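# Place a tray bottle upright in the crate's empty slot

## Task

Take one bottle off the tray and leave it standing upright in the one free slot of the crate. It must stay there on its own once the robot lets go, since holding it in place does not count. Neither the crate nor the tray may end up tilted or shifted from where they were. Anything the robot is touching at the end must not settle more than about a fingernail's width when released. Nothing may be knocked or placed off the table.

## Robot and tools

Robot: two six-joint arms, left_arm and right_arm, each ending in a parallel gripper. Within each arm, every list by joint (in commands and in results) uses this order: elbow, waist, wrist pitch, shoulder, forearm roll, wrist roll. Rely on that order only.

Frame: one world frame for everything. Its origin is on the table surface midway between the arms, +x points out across the table, +z points up, and left_arm sits toward +y. The names left and right say nothing about sides of an image. The state line reports each gripper's end_effector_position (metres) and end_effector_quat_wxyz; the position is the spot between the pads when closed and can be off, more so at long reach. The fingers point along the gripper's +z and close along its y. Closed fingertips sit about 33 mm beyond that point, open ones about 9 mm, and closing pushes the tips roughly 24 mm farther out, so keep clearance above surfaces.

The row: every movement command is a row of 18 numbers, each in [-1, 1], covering both arms even if one is idle. Numbers 1-6 are left_arm joint displacements, 7-9 are left position, force_limit, speed; 10-18 repeat this for right_arm. Joint displacements are scaled offsets, not poses: 1.0 equals 1.983 rad for waist and shoulder, 2.38 rad for elbow, 2.975 rad for forearm roll, wrist pitch and wrist roll. Gripper numbers are absolute settings. position: +1 fully open (140 mm), pads touch near -0.8, -1 closes until blocked. force_limit: about 14 N at -1, 60 N at 0, 107 N at +1. speed: about 30 mm/s at -1, 140 at 0, 250 at +1. A 0 is a real command, so to leave a gripper alone repeat its previous three numbers.

Joint ranges in rad (real ends may differ by 0.010): waist -3.491 to 3.491, shoulder -3.140 to 3.140, elbow -1.187 to 4.328, forearm roll -3.316 to 3.316, wrist pitch -3.140 to 3.140, wrist roll -3.927 to 3.927. Asking a joint more than 0.010 rad beyond its range makes that action refused for both arms; if the first action of a call fails this, or any action is malformed, nothing runs. Joints pushed to their end are clamped and the result may say "joint sent to its limit".

Tools:
- execute_actions(actions): a list of actions, each a table of 0 to 15 rows; each row lasts one step of 1/30 s, and a short table repeats its final row to fill 15 steps. Displacements in every row are offsets from the arm's joint angles at the beginning of that action, not from the previous row. An empty list just reports state and images.
- move(target, speed, blocking): target is one 18-number row; its displacements are offsets from the Joint positions in the latest result that printed them. Joints travel in sync toward it over 0.5 to 10 s; speed (rad/s, 0.01 to 2, default 0.5) caps the joint with farthest to go. It does not avoid obstacles or the other arm. Gripper numbers are sent at once. blocking=false returns after 0.5 s while motion continues; use wait(0) to check, and wait or stop before issuing new rows or moves. The result adds a move: line with the ending (done, off_target, moving, held, fault), limits=held or limits=none, and each arm's joint farthest from target.
- wait(seconds): 0 to 10; arms hold their last command; a running move goes on.
- stop(): brakes a running move; fingers continue.
- zoom_image(camera, region): camera is cam_low, cam_left_wrist or cam_right_wrist; region [x0, y0, x1, y1] in pixels, top-left origin, at most 504 by 504. All images are 896x504. Calibration (K, distortion, T_world_to_cam) was supplied per camera and may be slightly off; cam_low sits near pos_world [1.25403, 0.0920479, 0.0588456] looking back at the robot.
- finished_scene(scene): ends the current scene (pass its number) after the last command is held; irreversible; reports success.

Results: state line, Joint positions, Joint velocities and Joint targets (rad, rad/s, one block per arm in joint order), Flange force (outside force on the gripper including held weight; noisy, may read no reading), position_measured (counts: 3 open, 230 pads together), object_status, camera images. object_status: 0 moving, 1 blocked while opening, 2 blocked while closing (a grip), 3 reached target or pads met. After closing with -1, confirm 2. To squeeze harder while gripped, raise force_limit and change position slightly (for example -1 to -0.98). "joint command not followed" means a clearance check altered joint targets.

Motion limits: joint target speeds are capped (2.62 rad/s waist and shoulder, 3.14 elbow, 3.93 wrist joints) with 0.5 s to accelerate; targets stay within a lead of the measured angle (0.805, 0.966, 1.21 rad by joint group), and are pulled back if they would move the gripper over 70 mm from where it is. Big motions therefore take several actions; finish them with further commands. The simulation keeps running while replies are written, holding the last command.

Avoid: torque at a joint reaching its load limit (152 N m for waist, shoulder, elbow; 38 N m for the three wrist joints, held weight included) or 150 N outside force; either freezes that arm for 10 s, it yields to contact and skips the rest of the call. Arms are stiff, so targets even slightly past contact or fast touches can trigger this. Also avoid the arms striking each other, dropping or slamming the bottle, shoving or tilting the crate or tray, and knocking anything off the table. Occasional outside tugs may hit a held or loose part. Long holding of loads heats motors; MOTOR HOT warns, and an OVER-TEMPERATURE FAULT brakes the arm until cool.

Each tool is called after "Request:" by a JSON object that holds its "op" and its "data", one argument or row to a line.

## Session

Request:
{"op": "execute_actions", "data": {
  "actions": []
}}

Scene clock: 0.00 s.
left_arm: end_effector_position=(+0.1774, +0.6532, +0.2696) position_measured=3 object_status=3 end_effector_quat_wxyz=(-0.000, +0.508, +0.848, -0.149) | right_arm: end_effector_position=(+0.2701, -0.4858, +0.3768) position_measured=3 object_status=3 end_effector_quat_wxyz=(+0.219, +0.657, -0.693, -0.200)
Joint names: [elbow, waist, wrist pitch, shoulder, forearm roll, wrist roll]
Joint positions: left_arm=[ 0.076  1.567 -1.916  0.001 -0.133  2.141] | right_arm=[ 0.262  0.348 -2.386  0.017 -0.228 -0.471]
Joint velocities: left_arm=[-0.     0.002 -0.002 -0.    -0.     0.   ] | right_arm=[ 0.001 -0.002  0.001 -0.     0.    -0.001]
Flange force (N, the push that the arm receives, along the gripper's own x y z axes): no reading
Joint targets: left_arm=[0.076 1.567 -1.916 0.001 -0.133 2.141] | right_arm=[0.262 0.348 -2.386 0.017 -0.228 -0.471]

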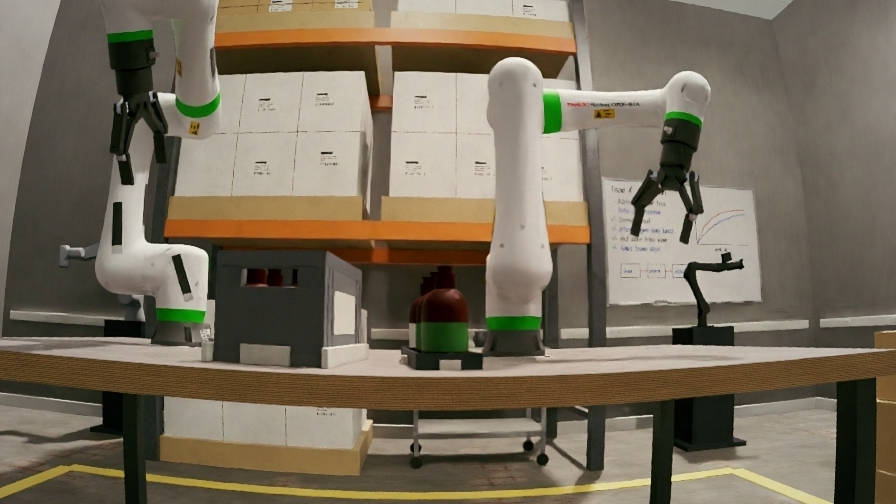

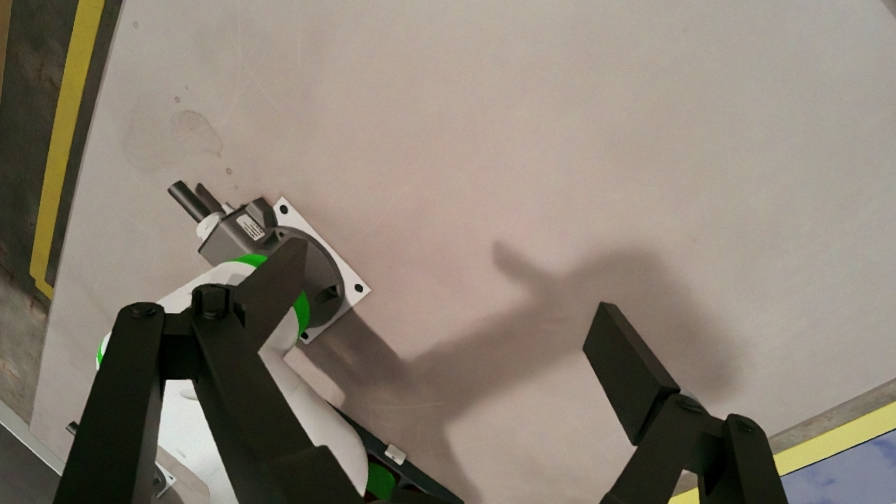

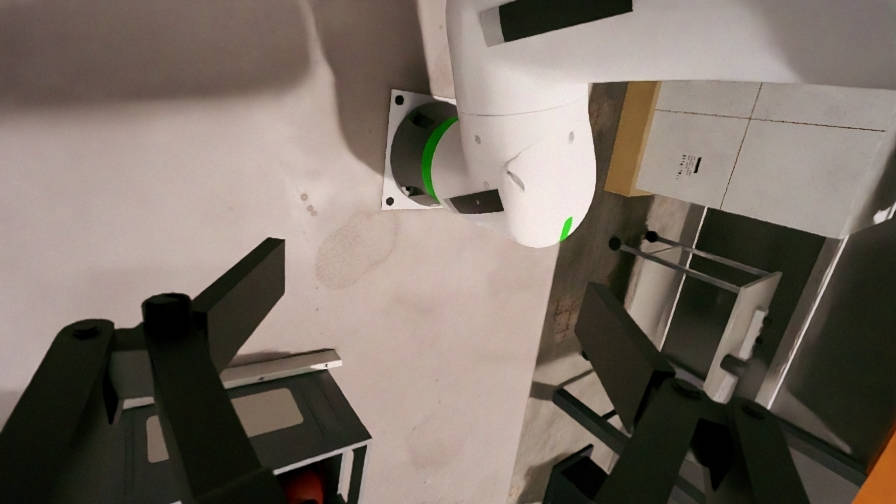

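Request:
{"op": "zoom_image", "data": {
  "camera": "cam_low",
  "region": [190, 230, 510, 390]
}}

Request:
{"op": "zoom_image", "data": {
  "camera": "cam_right_wrist",
  "region": [80, 330, 420, 504]
}}

Region (190, 230, 510, 390) of cam_low's 896x504 image, scaled by 1.575, with more detail than that image has.

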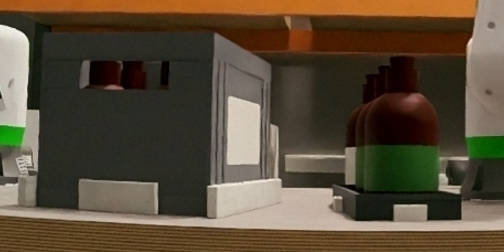

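Region (80, 330, 420, 504) of cam_right_wrist's 896x504 image, scaled by 1.482, with more detail than that image has; it fills the top 258 rows of this view, and the rest is white.

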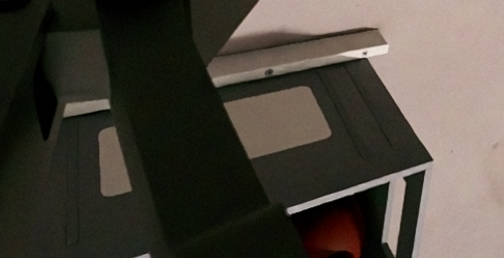

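Request:
{"op": "move", "data": {
  "target": [0.0903,-1,0.003,-0.0232,0.0447,-0.0168,1,0,0,0,-0.2,0,0,0,0,1,0,0],
  "speed": 1.0
}}

Scene clock: 72.67 s.
left_arm: end_effector_position=(+0.3300, +0.0243, +0.3799) position_measured=3 object_status=3 end_effector_quat_wxyz=(-0.000, +1.000, +0.001, -0.000) | right_arm: end_effector_position=(+0.2512, -0.5816, +0.3768) position_measured=3 object_status=3 end_effector_quat_wxyz=(-0.175, -0.507, +0.809, +0.239)
Joint names: [elbow, waist, wrist pitch, shoulder, forearm roll, wrist roll]
Joint positions: left_arm=[ 0.291 -0.416 -1.908 -0.045 -0.     2.091] | right_arm=[ 0.262 -0.049 -2.386  0.017 -0.228 -0.471]
Joint velocities: left_arm=[ 0.    -0.     0.001  0.    -0.001  0.   ] | right_arm=[-0.001 -0.001  0.001 -0.    -0.001  0.   ]
Flange force (N, the push that the arm receives, along the gripper's own x y z axes): left_arm=[-4.4 -3.5 3.1] | right_arm=[-6.9 -0.9 -6.0]
Joint targets: left_arm=[0.291 -0.416 -1.908 -0.045 -0.000 2.091] | right_arm=[0.262 -0.049 -2.386 0.017 -0.228 -0.471]
move: done; limits=none; left_arm: farthest joint: the waist, 0.000 radians from its target (1.983 radians at the start); right_arm: farthest joint: the waist, 0.000 radians from its target (0.396 radians at the start)
camera_calibration (this result's frames):
cam_left_wrist: T_world_to_cam=[[0.206266, -0.978471, -0.00702116, -0.0361934], [-0.920149, -0.196403, 0.33875, 0.203926], [-0.332836, -0.0634122, -0.94085, 0.667571], [0, 0, 0, 1]] pos_world=[0.417299, 0.0469696, 0.558751]
cam_right_wrist: T_world_to_cam=[[-0.785815, 0.226704, 0.575413, 0.105878], [0.481603, 0.80802, 0.339355, 0.244286], [-0.388012, 0.543791, -0.744135, 0.880827], [0, 0, 0, 1]] pos_world=[0.307324, -0.700376, 0.511631]

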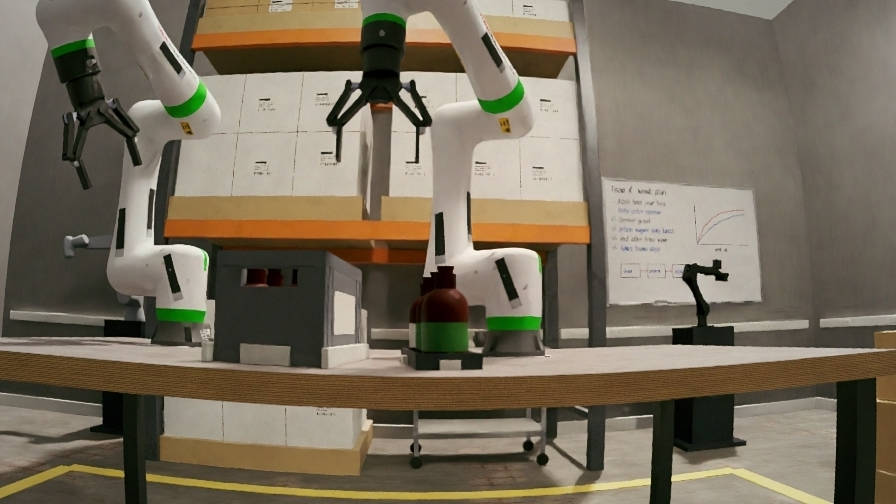

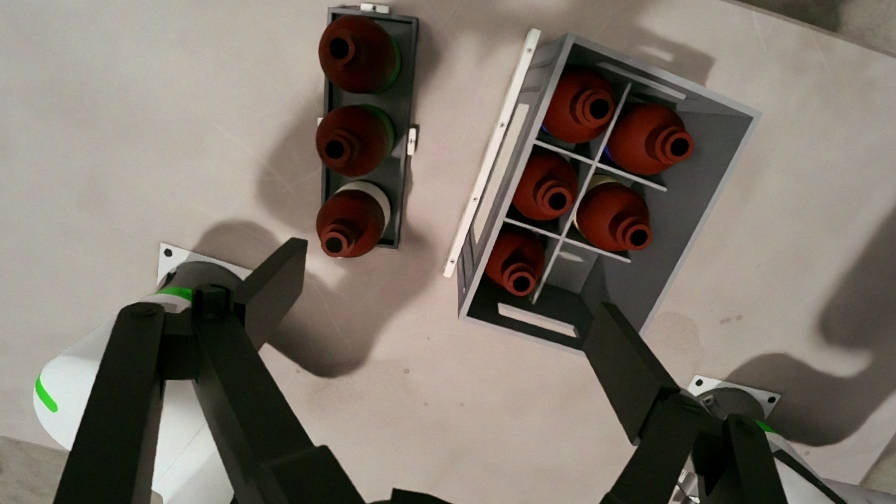

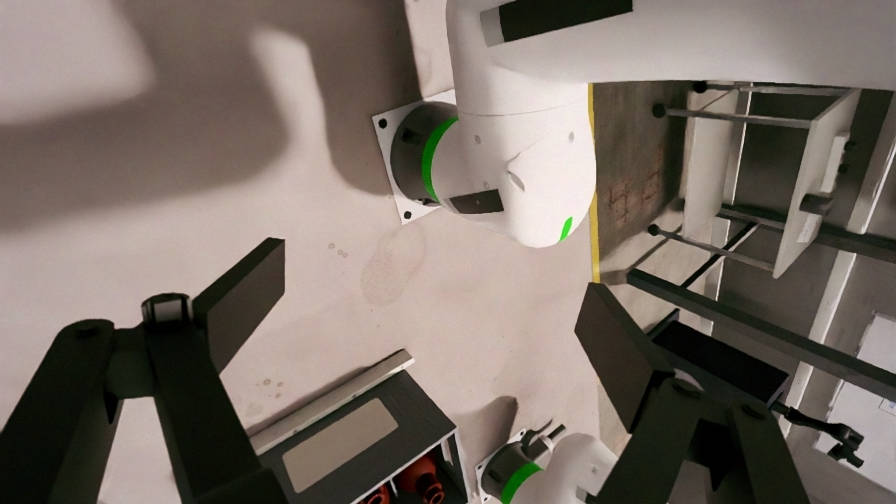

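Request:
{"op": "zoom_image", "data": {
  "camera": "cam_left_wrist",
  "region": [430, 20, 780, 370]
}}

Request:
{"op": "zoom_image", "data": {
  "camera": "cam_left_wrist",
  "region": [270, 0, 470, 270]
}}

Region (430, 20, 780, 370) of cam_left_wrist's 896x504 image, scaled by 1.440, with more detail than that image has.

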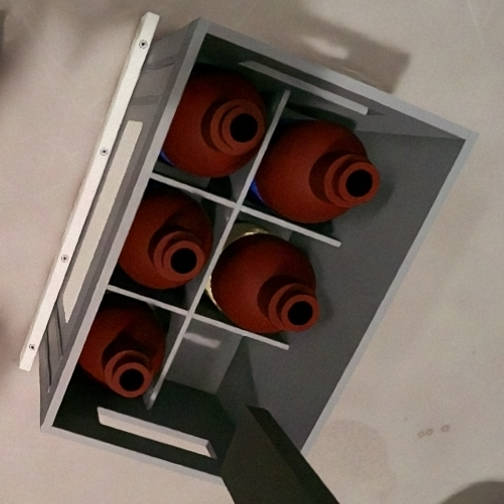

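Region (270, 0, 470, 270) of cam_left_wrist's 896x504 image, scaled by 1.867, with more detail than that image has; it fills the left 373 columns of this view, and the rest is white.

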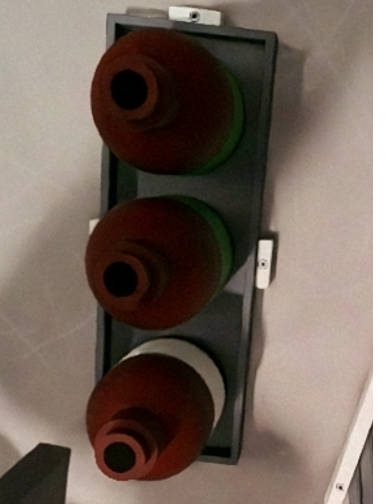

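Request:
{"op": "zoom_image", "data": {
  "camera": "cam_low",
  "region": [395, 255, 495, 375]
}}

Request:
{"op": "zoom_image", "data": {
  "camera": "cam_low",
  "region": [310, 20, 450, 180]
}}

Region (395, 255, 495, 375) of cam_low's 896x504 image, scaled by 4.200, with more detail than that image has.

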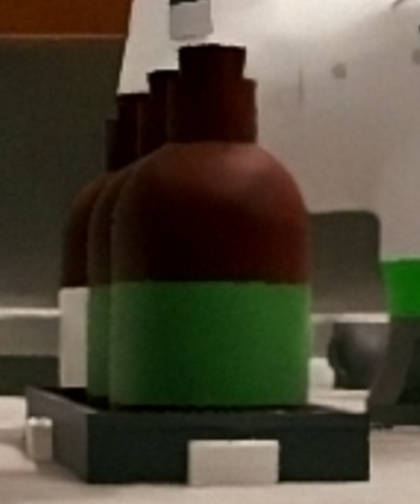

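Region (310, 20, 450, 180) of cam_low's 896x504 image, scaled by 3.150, with more detail than that image has; it fills the left 441 columns of this view, and the rest is white.

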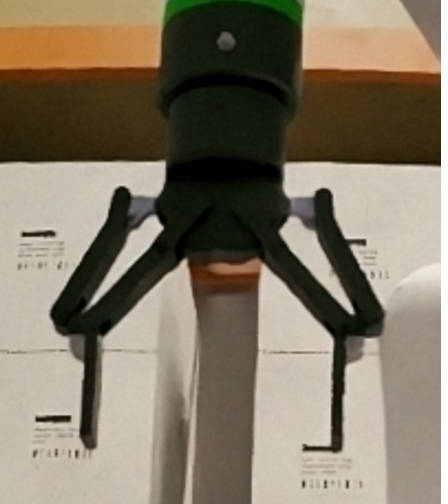

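Request:
{"op": "move", "data": {
  "target": [-0.2581,0.1074,0.0736,-0.1998,0,-0.1718,0.2,0,0,0,0,0,0,0,0,1,0,0],
  "speed": 0.6
}}

Scene clock: 149.07 s.
left_arm: end_effector_position=(+0.2593, +0.1293, +0.2499) position_measured=104 object_status=3 end_effector_quat_wxyz=(+0.000, +0.989, -0.148, +0.000) | right_arm: end_effector_position=(+0.2512, -0.5816, +0.3768) position_measured=3 object_status=3 end_effector_quat_wxyz=(-0.175, -0.507, +0.809, +0.239)
Joint names: [elbow, waist, wrist pitch, shoulder, forearm roll, wrist roll]
Joint positions: left_arm=[-0.323 -0.203 -1.689 -0.441 -0.     1.58 ] | right_arm=[ 0.262 -0.049 -2.386  0.017 -0.228 -0.471]
Joint velocities: left_arm=[-0.002  0.001 -0.    -0.001 -0.    -0.001] | right_arm=[-0.    -0.001 -0.     0.    -0.     0.001]
Flange force (N, the push that the arm receives, along the gripper's own x y z axes): left_arm=[-6.7 1.6 3.4] | right_arm=[-6.4 -2.2 -7.1]
Joint targets: left_arm=[-0.323 -0.203 -1.689 -0.441 -0.000 1.580] | right_arm=[0.262 -0.049 -2.386 0.017 -0.228 -0.471]
move: done; limits=none; left_arm: farthest joint: the waist, 0.000 radians from its target (0.213 radians at the start); right_arm: farthest joint: the waist, 0.000 radians from its target (0.000 radians at the start)
camera_calibration (this result's frames):
cam_left_wrist: T_world_to_cam=[[-0.0901553, -0.995906, -0.00659195, 0.159237], [-0.937508, 0.0826314, 0.338011, 0.172173], [-0.336082, 0.0366535, -0.941119, 0.516371], [0, 0, 0, 1]] pos_world=[0.349313, 0.125432, 0.42882]
cam_right_wrist: T_world_to_cam=[[-0.785815, 0.226704, 0.575413, 0.105879], [0.481603, 0.80802, 0.339355, 0.244285], [-0.388012, 0.543791, -0.744135, 0.880827], [0, 0, 0, 1]] pos_world=[0.307324, -0.700377, 0.511631]

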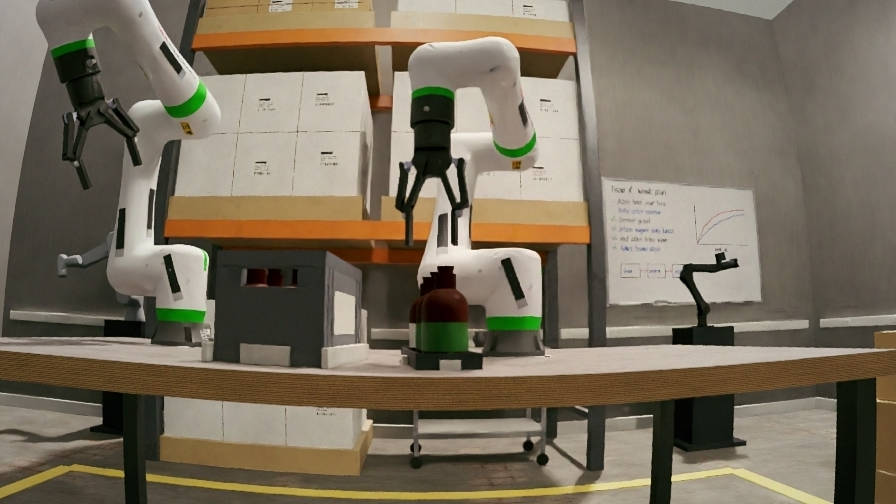

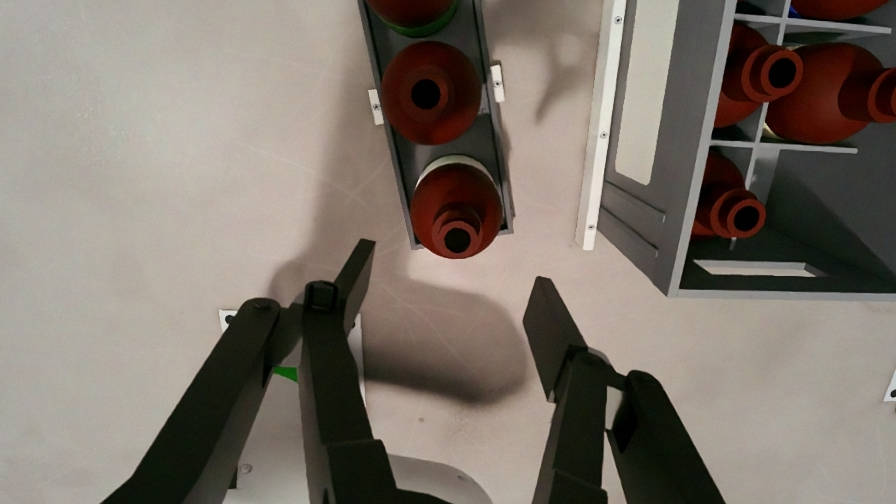

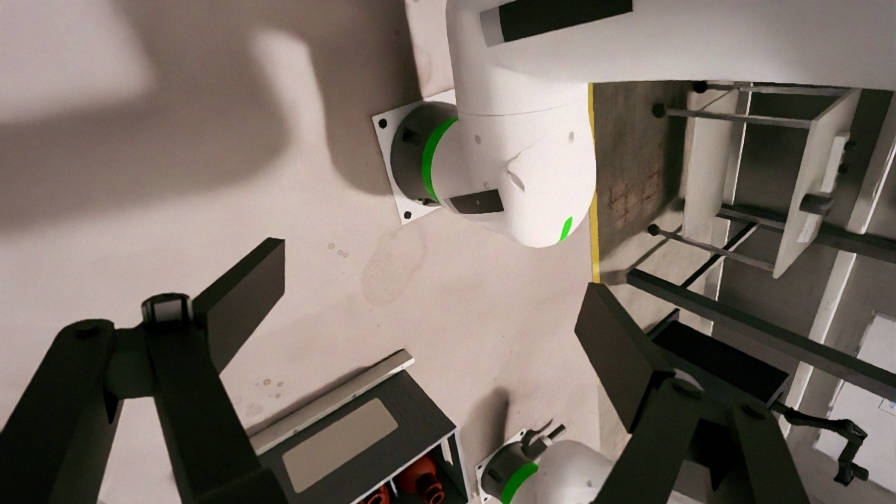

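Request:
{"op": "zoom_image", "data": {
  "camera": "cam_left_wrist",
  "region": [340, 40, 580, 320]
}}

Request:
{"op": "zoom_image", "data": {
  "camera": "cam_left_wrist",
  "region": [600, 0, 896, 320]
}}

Request:
{"op": "zoom_image", "data": {
  "camera": "cam_low",
  "region": [380, 190, 500, 310]
}}

Region (340, 40, 580, 320) of cam_left_wrist's 896x504 image, scaled by 1.800, with more detail than that image has; it fills the left 432 columns of this view, and the rest is white.

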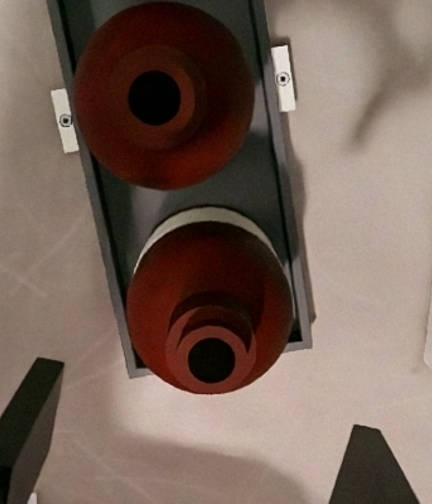

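Region (600, 0, 896, 320) of cam_left_wrist's 896x504 image, scaled by 1.575, with more detail than that image has; it fills the left 466 columns of this view, and the rest is white.

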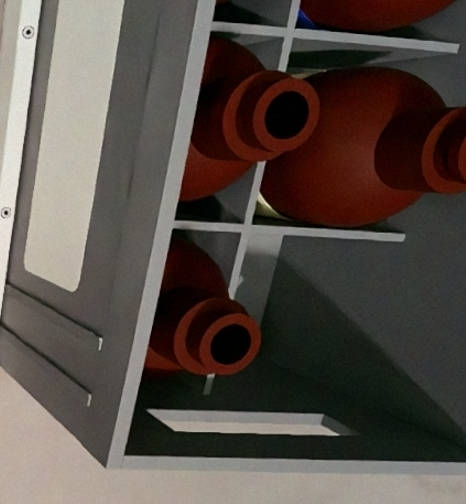

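Region (380, 190, 500, 310) of cam_low's 896x504 image, scaled by 4.200, with more detail than that image has.

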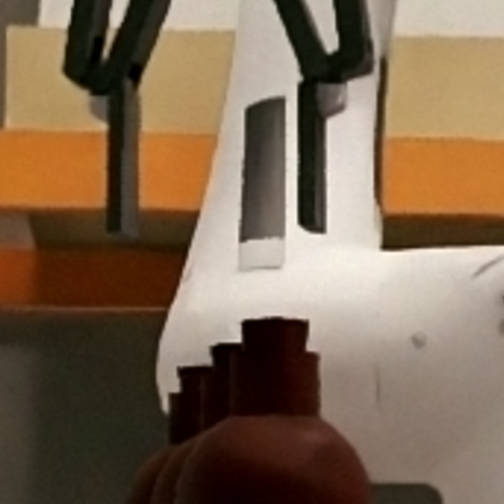

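Request:
{"op": "move", "data": {
  "target": [-0.0821,-0.0071,0.0672,0.0022,0,0,0.2,0,0,0,0,0,0,0,0,1,0,0],
  "speed": 0.25
}}

Request:
{"op": "zoom_image", "data": {
  "camera": "cam_low",
  "region": [380, 220, 500, 340]
}}

Scene clock: 195.43 s.
left_arm: end_effector_position=(+0.2596, +0.1254, +0.1650) position_measured=104 object_status=3 end_effector_quat_wxyz=(+0.000, +0.988, -0.155, +0.000) | right_arm: end_effector_position=(+0.2512, -0.5816, +0.3768) position_measured=3 object_status=3 end_effector_quat_wxyz=(-0.175, -0.507, +0.809, +0.239)
Joint names: [elbow, waist, wrist pitch, shoulder, forearm roll, wrist roll]
Joint positions: left_arm=[-0.518 -0.217 -1.489 -0.437 -0.     1.58 ] | right_arm=[ 0.262 -0.049 -2.386  0.017 -0.228 -0.471]
Joint velocities: left_arm=[-0.002  0.     0.001  0.     0.     0.002] | right_arm=[ 0.001 -0.    -0.001  0.     0.001 -0.   ]
Flange force (N, the push that the arm receives, along the gripper's own x y z axes): left_arm=[-6.4 -1.3 2.3] | right_arm=[-6.0 -1.7 -7.1]
Joint targets: left_arm=[-0.518 -0.217 -1.489 -0.437 -0.000 1.580] | right_arm=[0.262 -0.049 -2.386 0.017 -0.228 -0.471]
move: done; limits=none; left_arm: farthest joint: the waist, 0.000 radians from its target (0.014 radians at the start); right_arm: farthest joint: the waist, 0.000 radians from its target (0.000 radians at the start)
camera_calibration (this result's frames):
cam_left_wrist: T_world_to_cam=[[-0.104262, -0.994528, -0.00657162, 0.158371], [-0.936298, 0.0959251, 0.337852, 0.199488], [-0.335373, 0.0413782, -0.941176, 0.435904], [0, 0, 0, 1]] pos_world=[0.349483, 0.120332, 0.343906]
cam_right_wrist: T_world_to_cam=[[-0.785815, 0.226704, 0.575413, 0.105879], [0.481603, 0.80802, 0.339355, 0.244285], [-0.388012, 0.543791, -0.744135, 0.880827], [0, 0, 0, 1]] pos_world=[0.307324, -0.700377, 0.511631]

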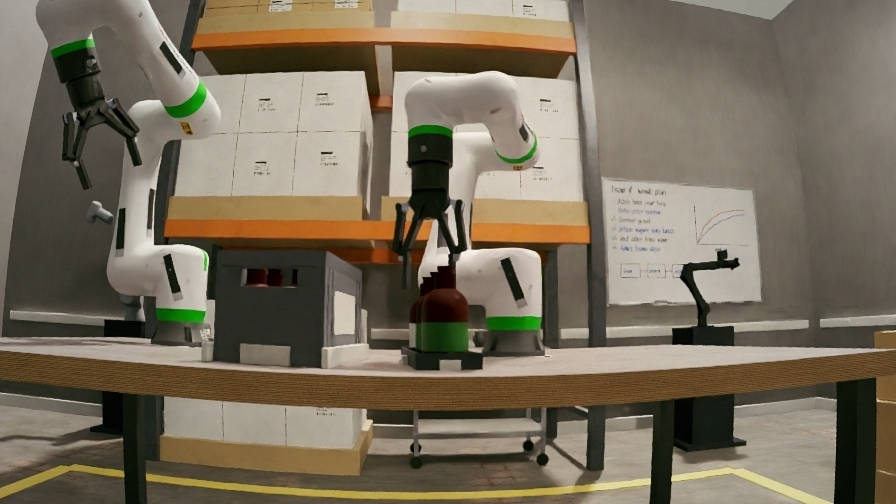

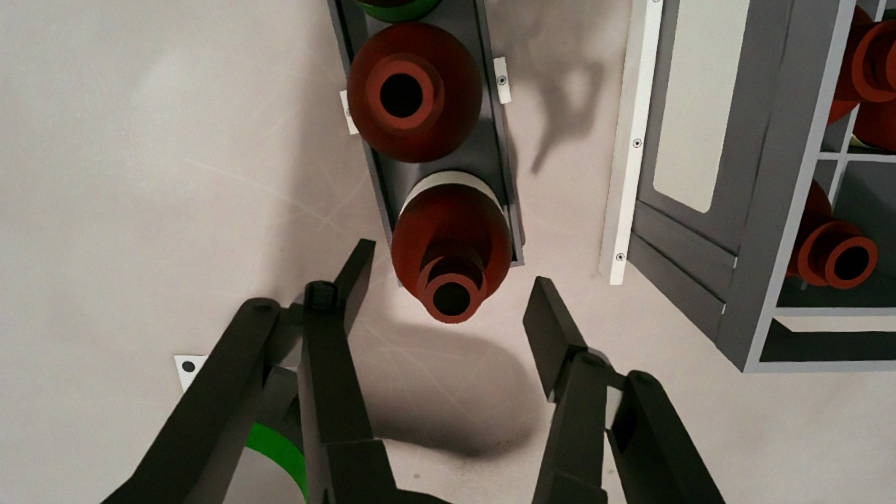

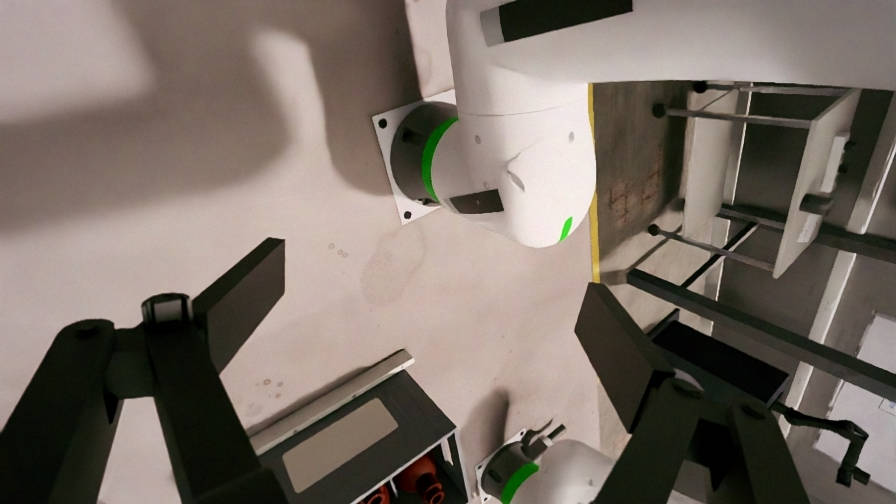

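Region (380, 220, 500, 340) of cam_low's 896x504 image, scaled by 4.200, with more detail than that image has.

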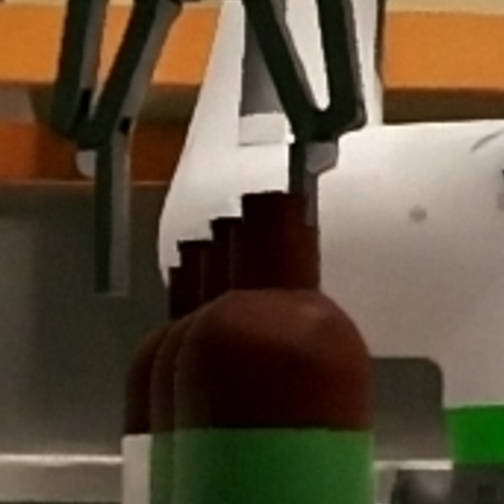

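Request:
{"op": "move", "data": {
  "target": [0,0,0,0,0,0,-1,0.6,-0.3,0,0,0,0,0,0,1,0,0]
}}

Request:
{"op": "zoom_image", "data": {
  "camera": "cam_low",
  "region": [380, 220, 500, 340]
}}

Scene clock: 203.40 s.
left_arm: end_effector_position=(+0.2596, +0.1254, +0.1650) position_measured=187 object_status=0 end_effector_quat_wxyz=(+0.000, +0.988, -0.155, +0.000) | right_arm: end_effector_position=(+0.2512, -0.5816, +0.3768) position_measured=3 object_status=3 end_effector_quat_wxyz=(-0.175, -0.507, +0.809, +0.239)
Joint names: [elbow, waist, wrist pitch, shoulder, forearm roll, wrist roll]
Joint positions: left_arm=[-0.518 -0.217 -1.489 -0.437 -0.     1.58 ] | right_arm=[ 0.262 -0.049 -2.386  0.017 -0.228 -0.471]
Joint velocities: left_arm=[ 0.  0.  0. -0.  0. -0.] | right_arm=[ 0.001  0.     0.001 -0.    -0.001 -0.001]
Flange force (N, the push that the arm receives, along the gripper's own x y z axes): left_arm=[-6.7 -2.5 -17.8] | right_arm=[-7.4 -2.6 -11.3]
Joint targets: left_arm=[-0.518 -0.217 -1.489 -0.437 -0.000 1.580] | right_arm=[0.262 -0.049 -2.386 0.017 -0.228 -0.471]
move: done; limits=none; left_arm: farthest joint: the waist, 0.000 radians from its target (0.000 radians at the start); right_arm: farthest joint: the waist, 0.000 radians from its target (0.000 radians at the start)
camera_calibration (this result's frames):
cam_left_wrist: T_world_to_cam=[[-0.104171, -0.994538, -0.00649011, 0.158303], [-0.936365, 0.0958737, 0.337681, 0.199591], [-0.335214, 0.0412535, -0.941238, 0.435955], [0, 0, 0, 1]] pos_world=[0.349519, 0.120319, 0.343967]
cam_right_wrist: T_world_to_cam=[[-0.785815, 0.226704, 0.575413, 0.105879], [0.481603, 0.80802, 0.339355, 0.244285], [-0.388012, 0.543791, -0.744136, 0.880827], [0, 0, 0, 1]] pos_world=[0.307324, -0.700377, 0.511631]

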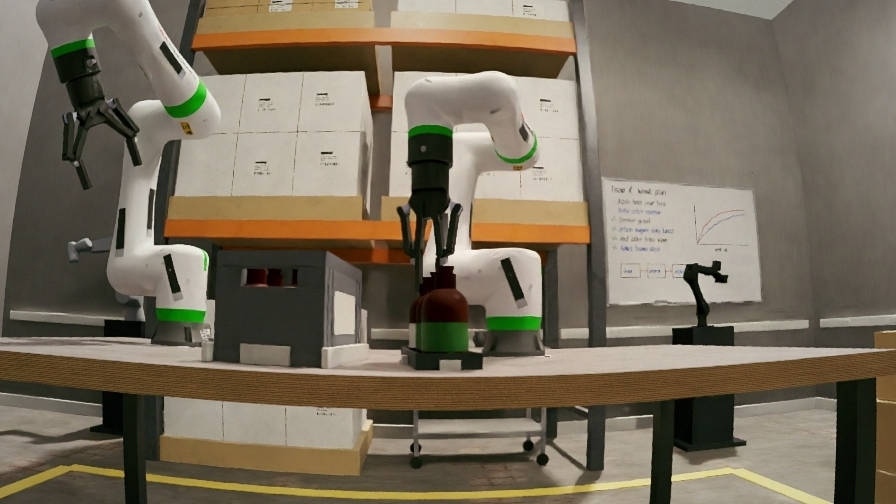

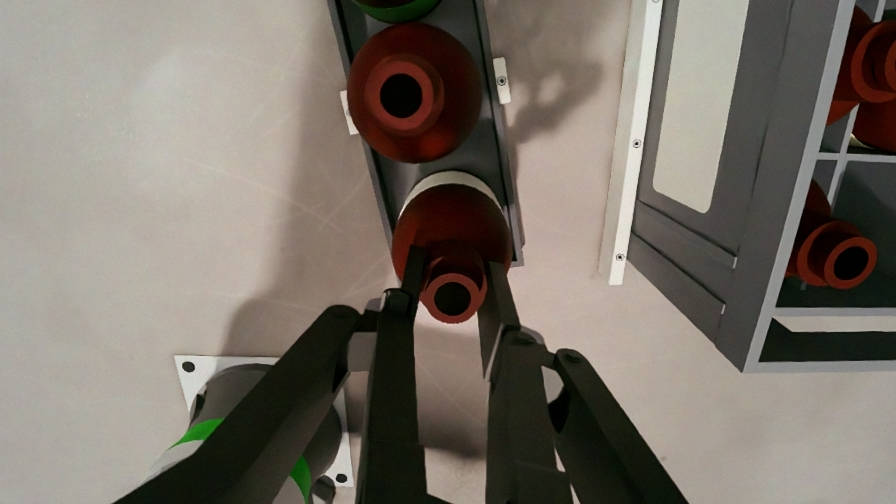

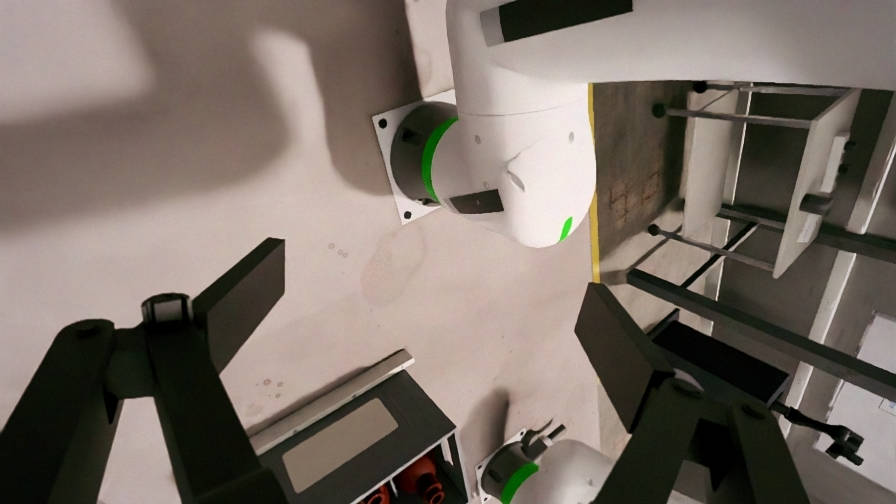

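Region (380, 220, 500, 340) of cam_low's 896x504 image, scaled by 4.200, with more detail than that image has.

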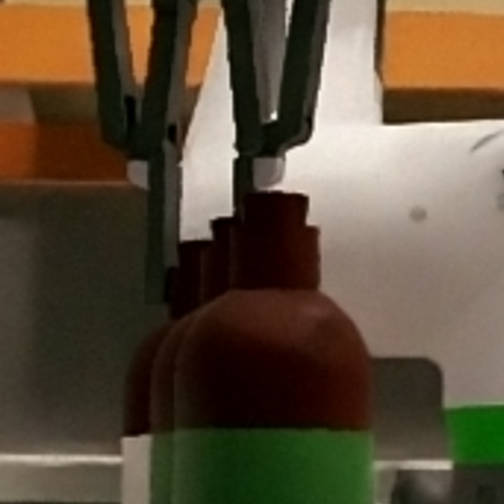

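Request:
{"op": "move", "data": {
  "target": [0.2241,-0.0756,-0.1538,0.0382,0,0,-1,0.6,-0.3,0,0,0,0,0,0,1,0,0],
  "speed": 0.45
}}

Scene clock: 236.27 s.
left_arm: end_effector_position=(+0.2269, +0.0976, +0.3700) position_measured=187 object_status=2 end_effector_quat_wxyz=(+0.000, +0.974, -0.228, +0.000) | right_arm: end_effector_position=(+0.2512, -0.5816, +0.3768) position_measured=3 object_status=3 end_effector_quat_wxyz=(-0.175, -0.507, +0.809, +0.239)
Joint names: [elbow, waist, wrist pitch, shoulder, forearm roll, wrist roll]
Joint positions: left_arm=[ 0.015 -0.367 -1.946 -0.361  0.     1.58 ] | right_arm=[ 0.262 -0.049 -2.386  0.017 -0.228 -0.471]
Joint velocities: left_arm=[ 0.001 -0.001 -0.001  0.    -0.     0.001] | right_arm=[ 0.001  0.001  0.     0.    -0.     0.   ]
Flange force (N, the push that the arm receives, along the gripper's own x y z axes): left_arm=[-5.2 -0.5 8.7] | right_arm=[-6.4 -0.8 -6.5]
Joint targets: left_arm=[0.015 -0.367 -1.946 -0.361 -0.000 1.580] | right_arm=[0.262 -0.049 -2.386 0.017 -0.228 -0.471]
move: done; limits=none; left_arm: farthest joint: the waist, 0.000 radians from its target (0.150 radians at the start); right_arm: farthest joint: the waist, 0.000 radians from its target (0.000 radians at the start)
camera_calibration (this result's frames):
cam_left_wrist: T_world_to_cam=[[-0.251644, -0.967799, -0.00643012, 0.159384], [-0.911518, 0.234767, 0.337667, 0.0832294], [-0.325284, 0.0908329, -0.941244, 0.611967], [0, 0, 0, 1]] pos_world=[0.315036, 0.0791251, 0.548931]
cam_right_wrist: T_world_to_cam=[[-0.785815, 0.226704, 0.575413, 0.105879], [0.481603, 0.80802, 0.339355, 0.244285], [-0.388012, 0.543791, -0.744135, 0.880827], [0, 0, 0, 1]] pos_world=[0.307324, -0.700377, 0.511631]

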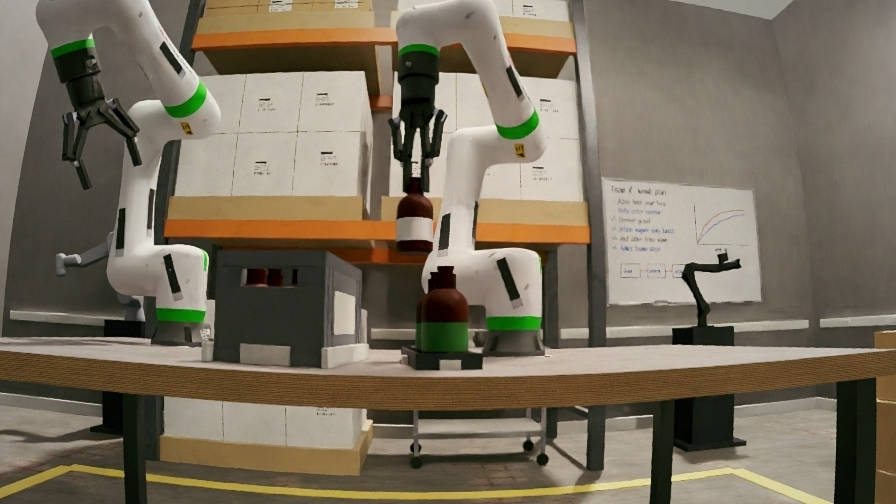

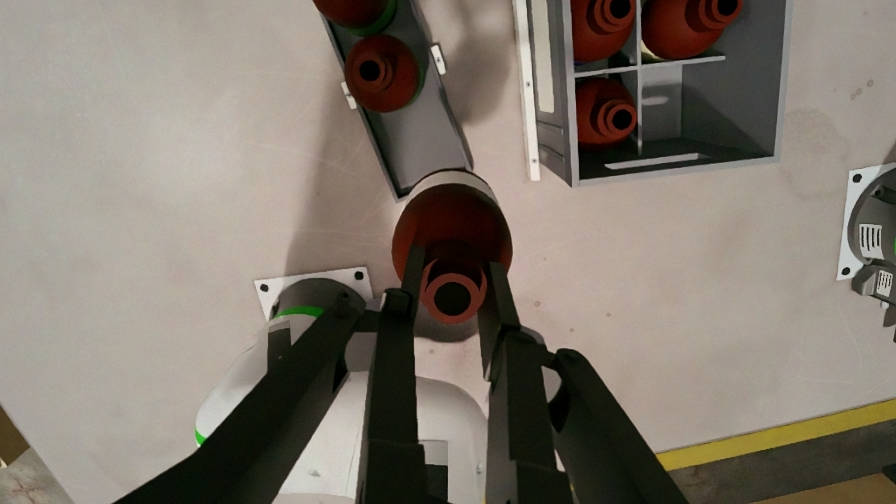

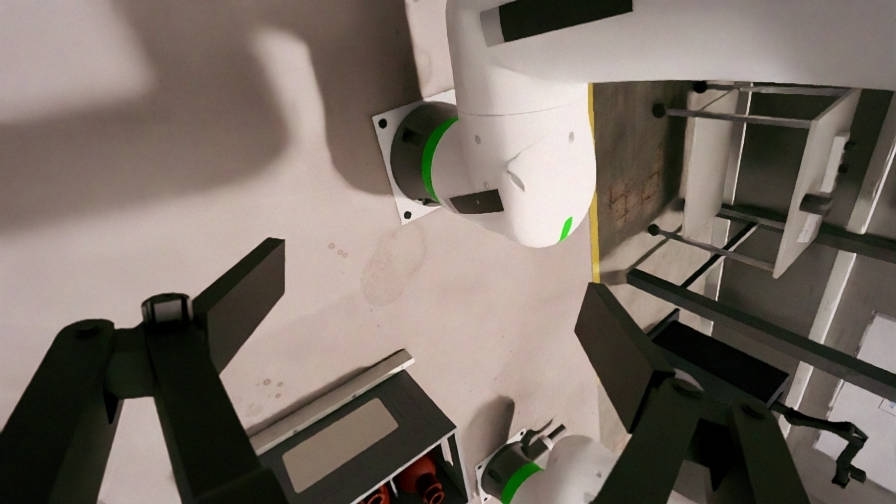

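Request:
{"op": "move", "data": {
  "target": [0.2158,-0.2345,0.0221,0.2923,0,0.0087,-1,0.6,-0.3,0,0,0,0,0,0,1,0,0],
  "speed": 0.5
}}

Request:
{"op": "zoom_image", "data": {
  "camera": "cam_left_wrist",
  "region": [280, 0, 620, 340]
}}

Scene clock: 255.17 s.
left_arm: end_effector_position=(+0.2497, -0.1492, +0.3600) position_measured=187 object_status=2 end_effector_quat_wxyz=(+0.000, +0.901, -0.435, +0.000) | right_arm: end_effector_position=(+0.2512, -0.5816, +0.3768) position_measured=3 object_status=3 end_effector_quat_wxyz=(-0.175, -0.507, +0.809, +0.239)
Joint names: [elbow, waist, wrist pitch, shoulder, forearm roll, wrist roll]
Joint positions: left_arm=[ 0.529 -0.832 -1.88   0.218  0.     1.606] | right_arm=[ 0.262 -0.049 -2.386  0.017 -0.228 -0.471]
Joint velocities: left_arm=[ 0.001 -0.001  0.002  0.002  0.001  0.001] | right_arm=[-0.     0.     0.001 -0.001 -0.    -0.001]
Flange force (N, the push that the arm receives, along the gripper's own x y z axes): left_arm=[-5.5 -2.2 4.2] | right_arm=[-4.7 -2.1 -6.9]
Joint targets: left_arm=[0.529 -0.832 -1.880 0.219 0.000 1.606] | right_arm=[0.262 -0.049 -2.386 0.017 -0.228 -0.471]
move: done; limits=none; left_arm: farthest joint: the waist, 0.000 radians from its target (0.465 radians at the start); right_arm: farthest joint: the waist, 0.000 radians from its target (0.000 radians at the start)
camera_calibration (this result's frames):
cam_left_wrist: T_world_to_cam=[[-0.639229, -0.76899, -0.00639719, 0.0526635], [-0.725127, 0.599955, 0.338002, 0.173086], [-0.256082, 0.220699, -0.941124, 0.634399], [0, 0, 0, 1]] pos_world=[0.321631, -0.203357, 0.538882]
cam_right_wrist: T_world_to_cam=[[-0.785815, 0.226704, 0.575413, 0.105879], [0.481604, 0.80802, 0.339355, 0.244285], [-0.388012, 0.543791, -0.744136, 0.880827], [0, 0, 0, 1]] pos_world=[0.307324, -0.700377, 0.511631]

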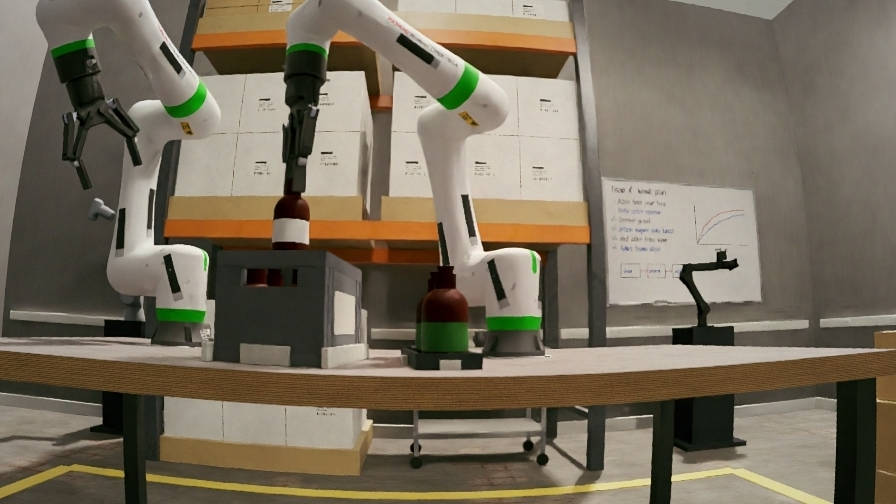

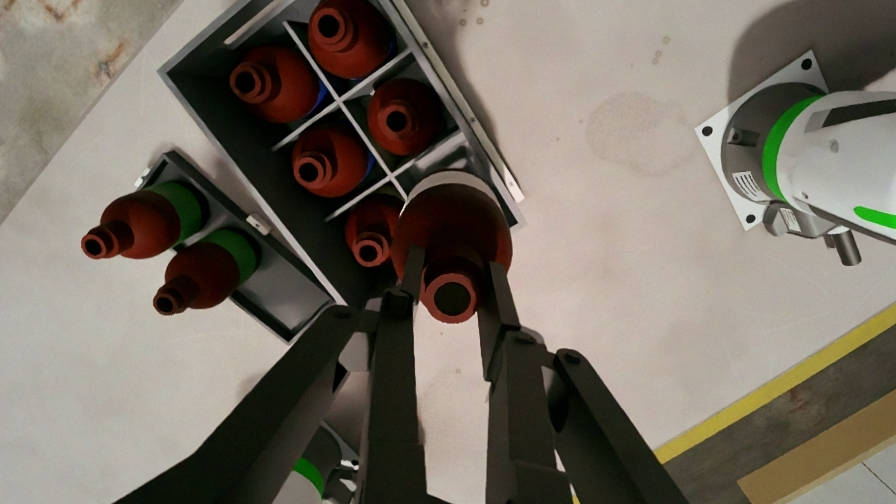

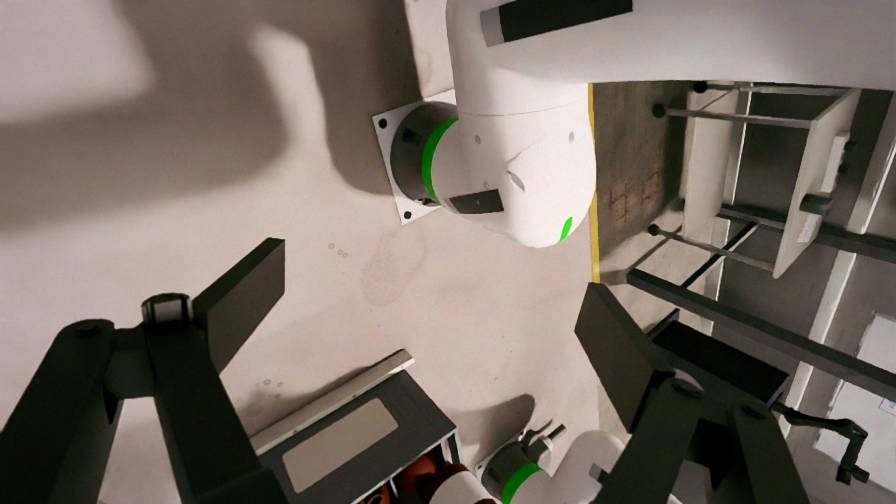

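Region (280, 0, 620, 340) of cam_left_wrist's 896x504 image, scaled by 1.482, with more detail than that image has.

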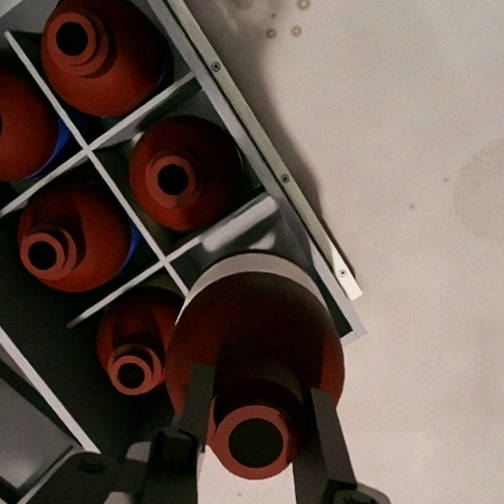

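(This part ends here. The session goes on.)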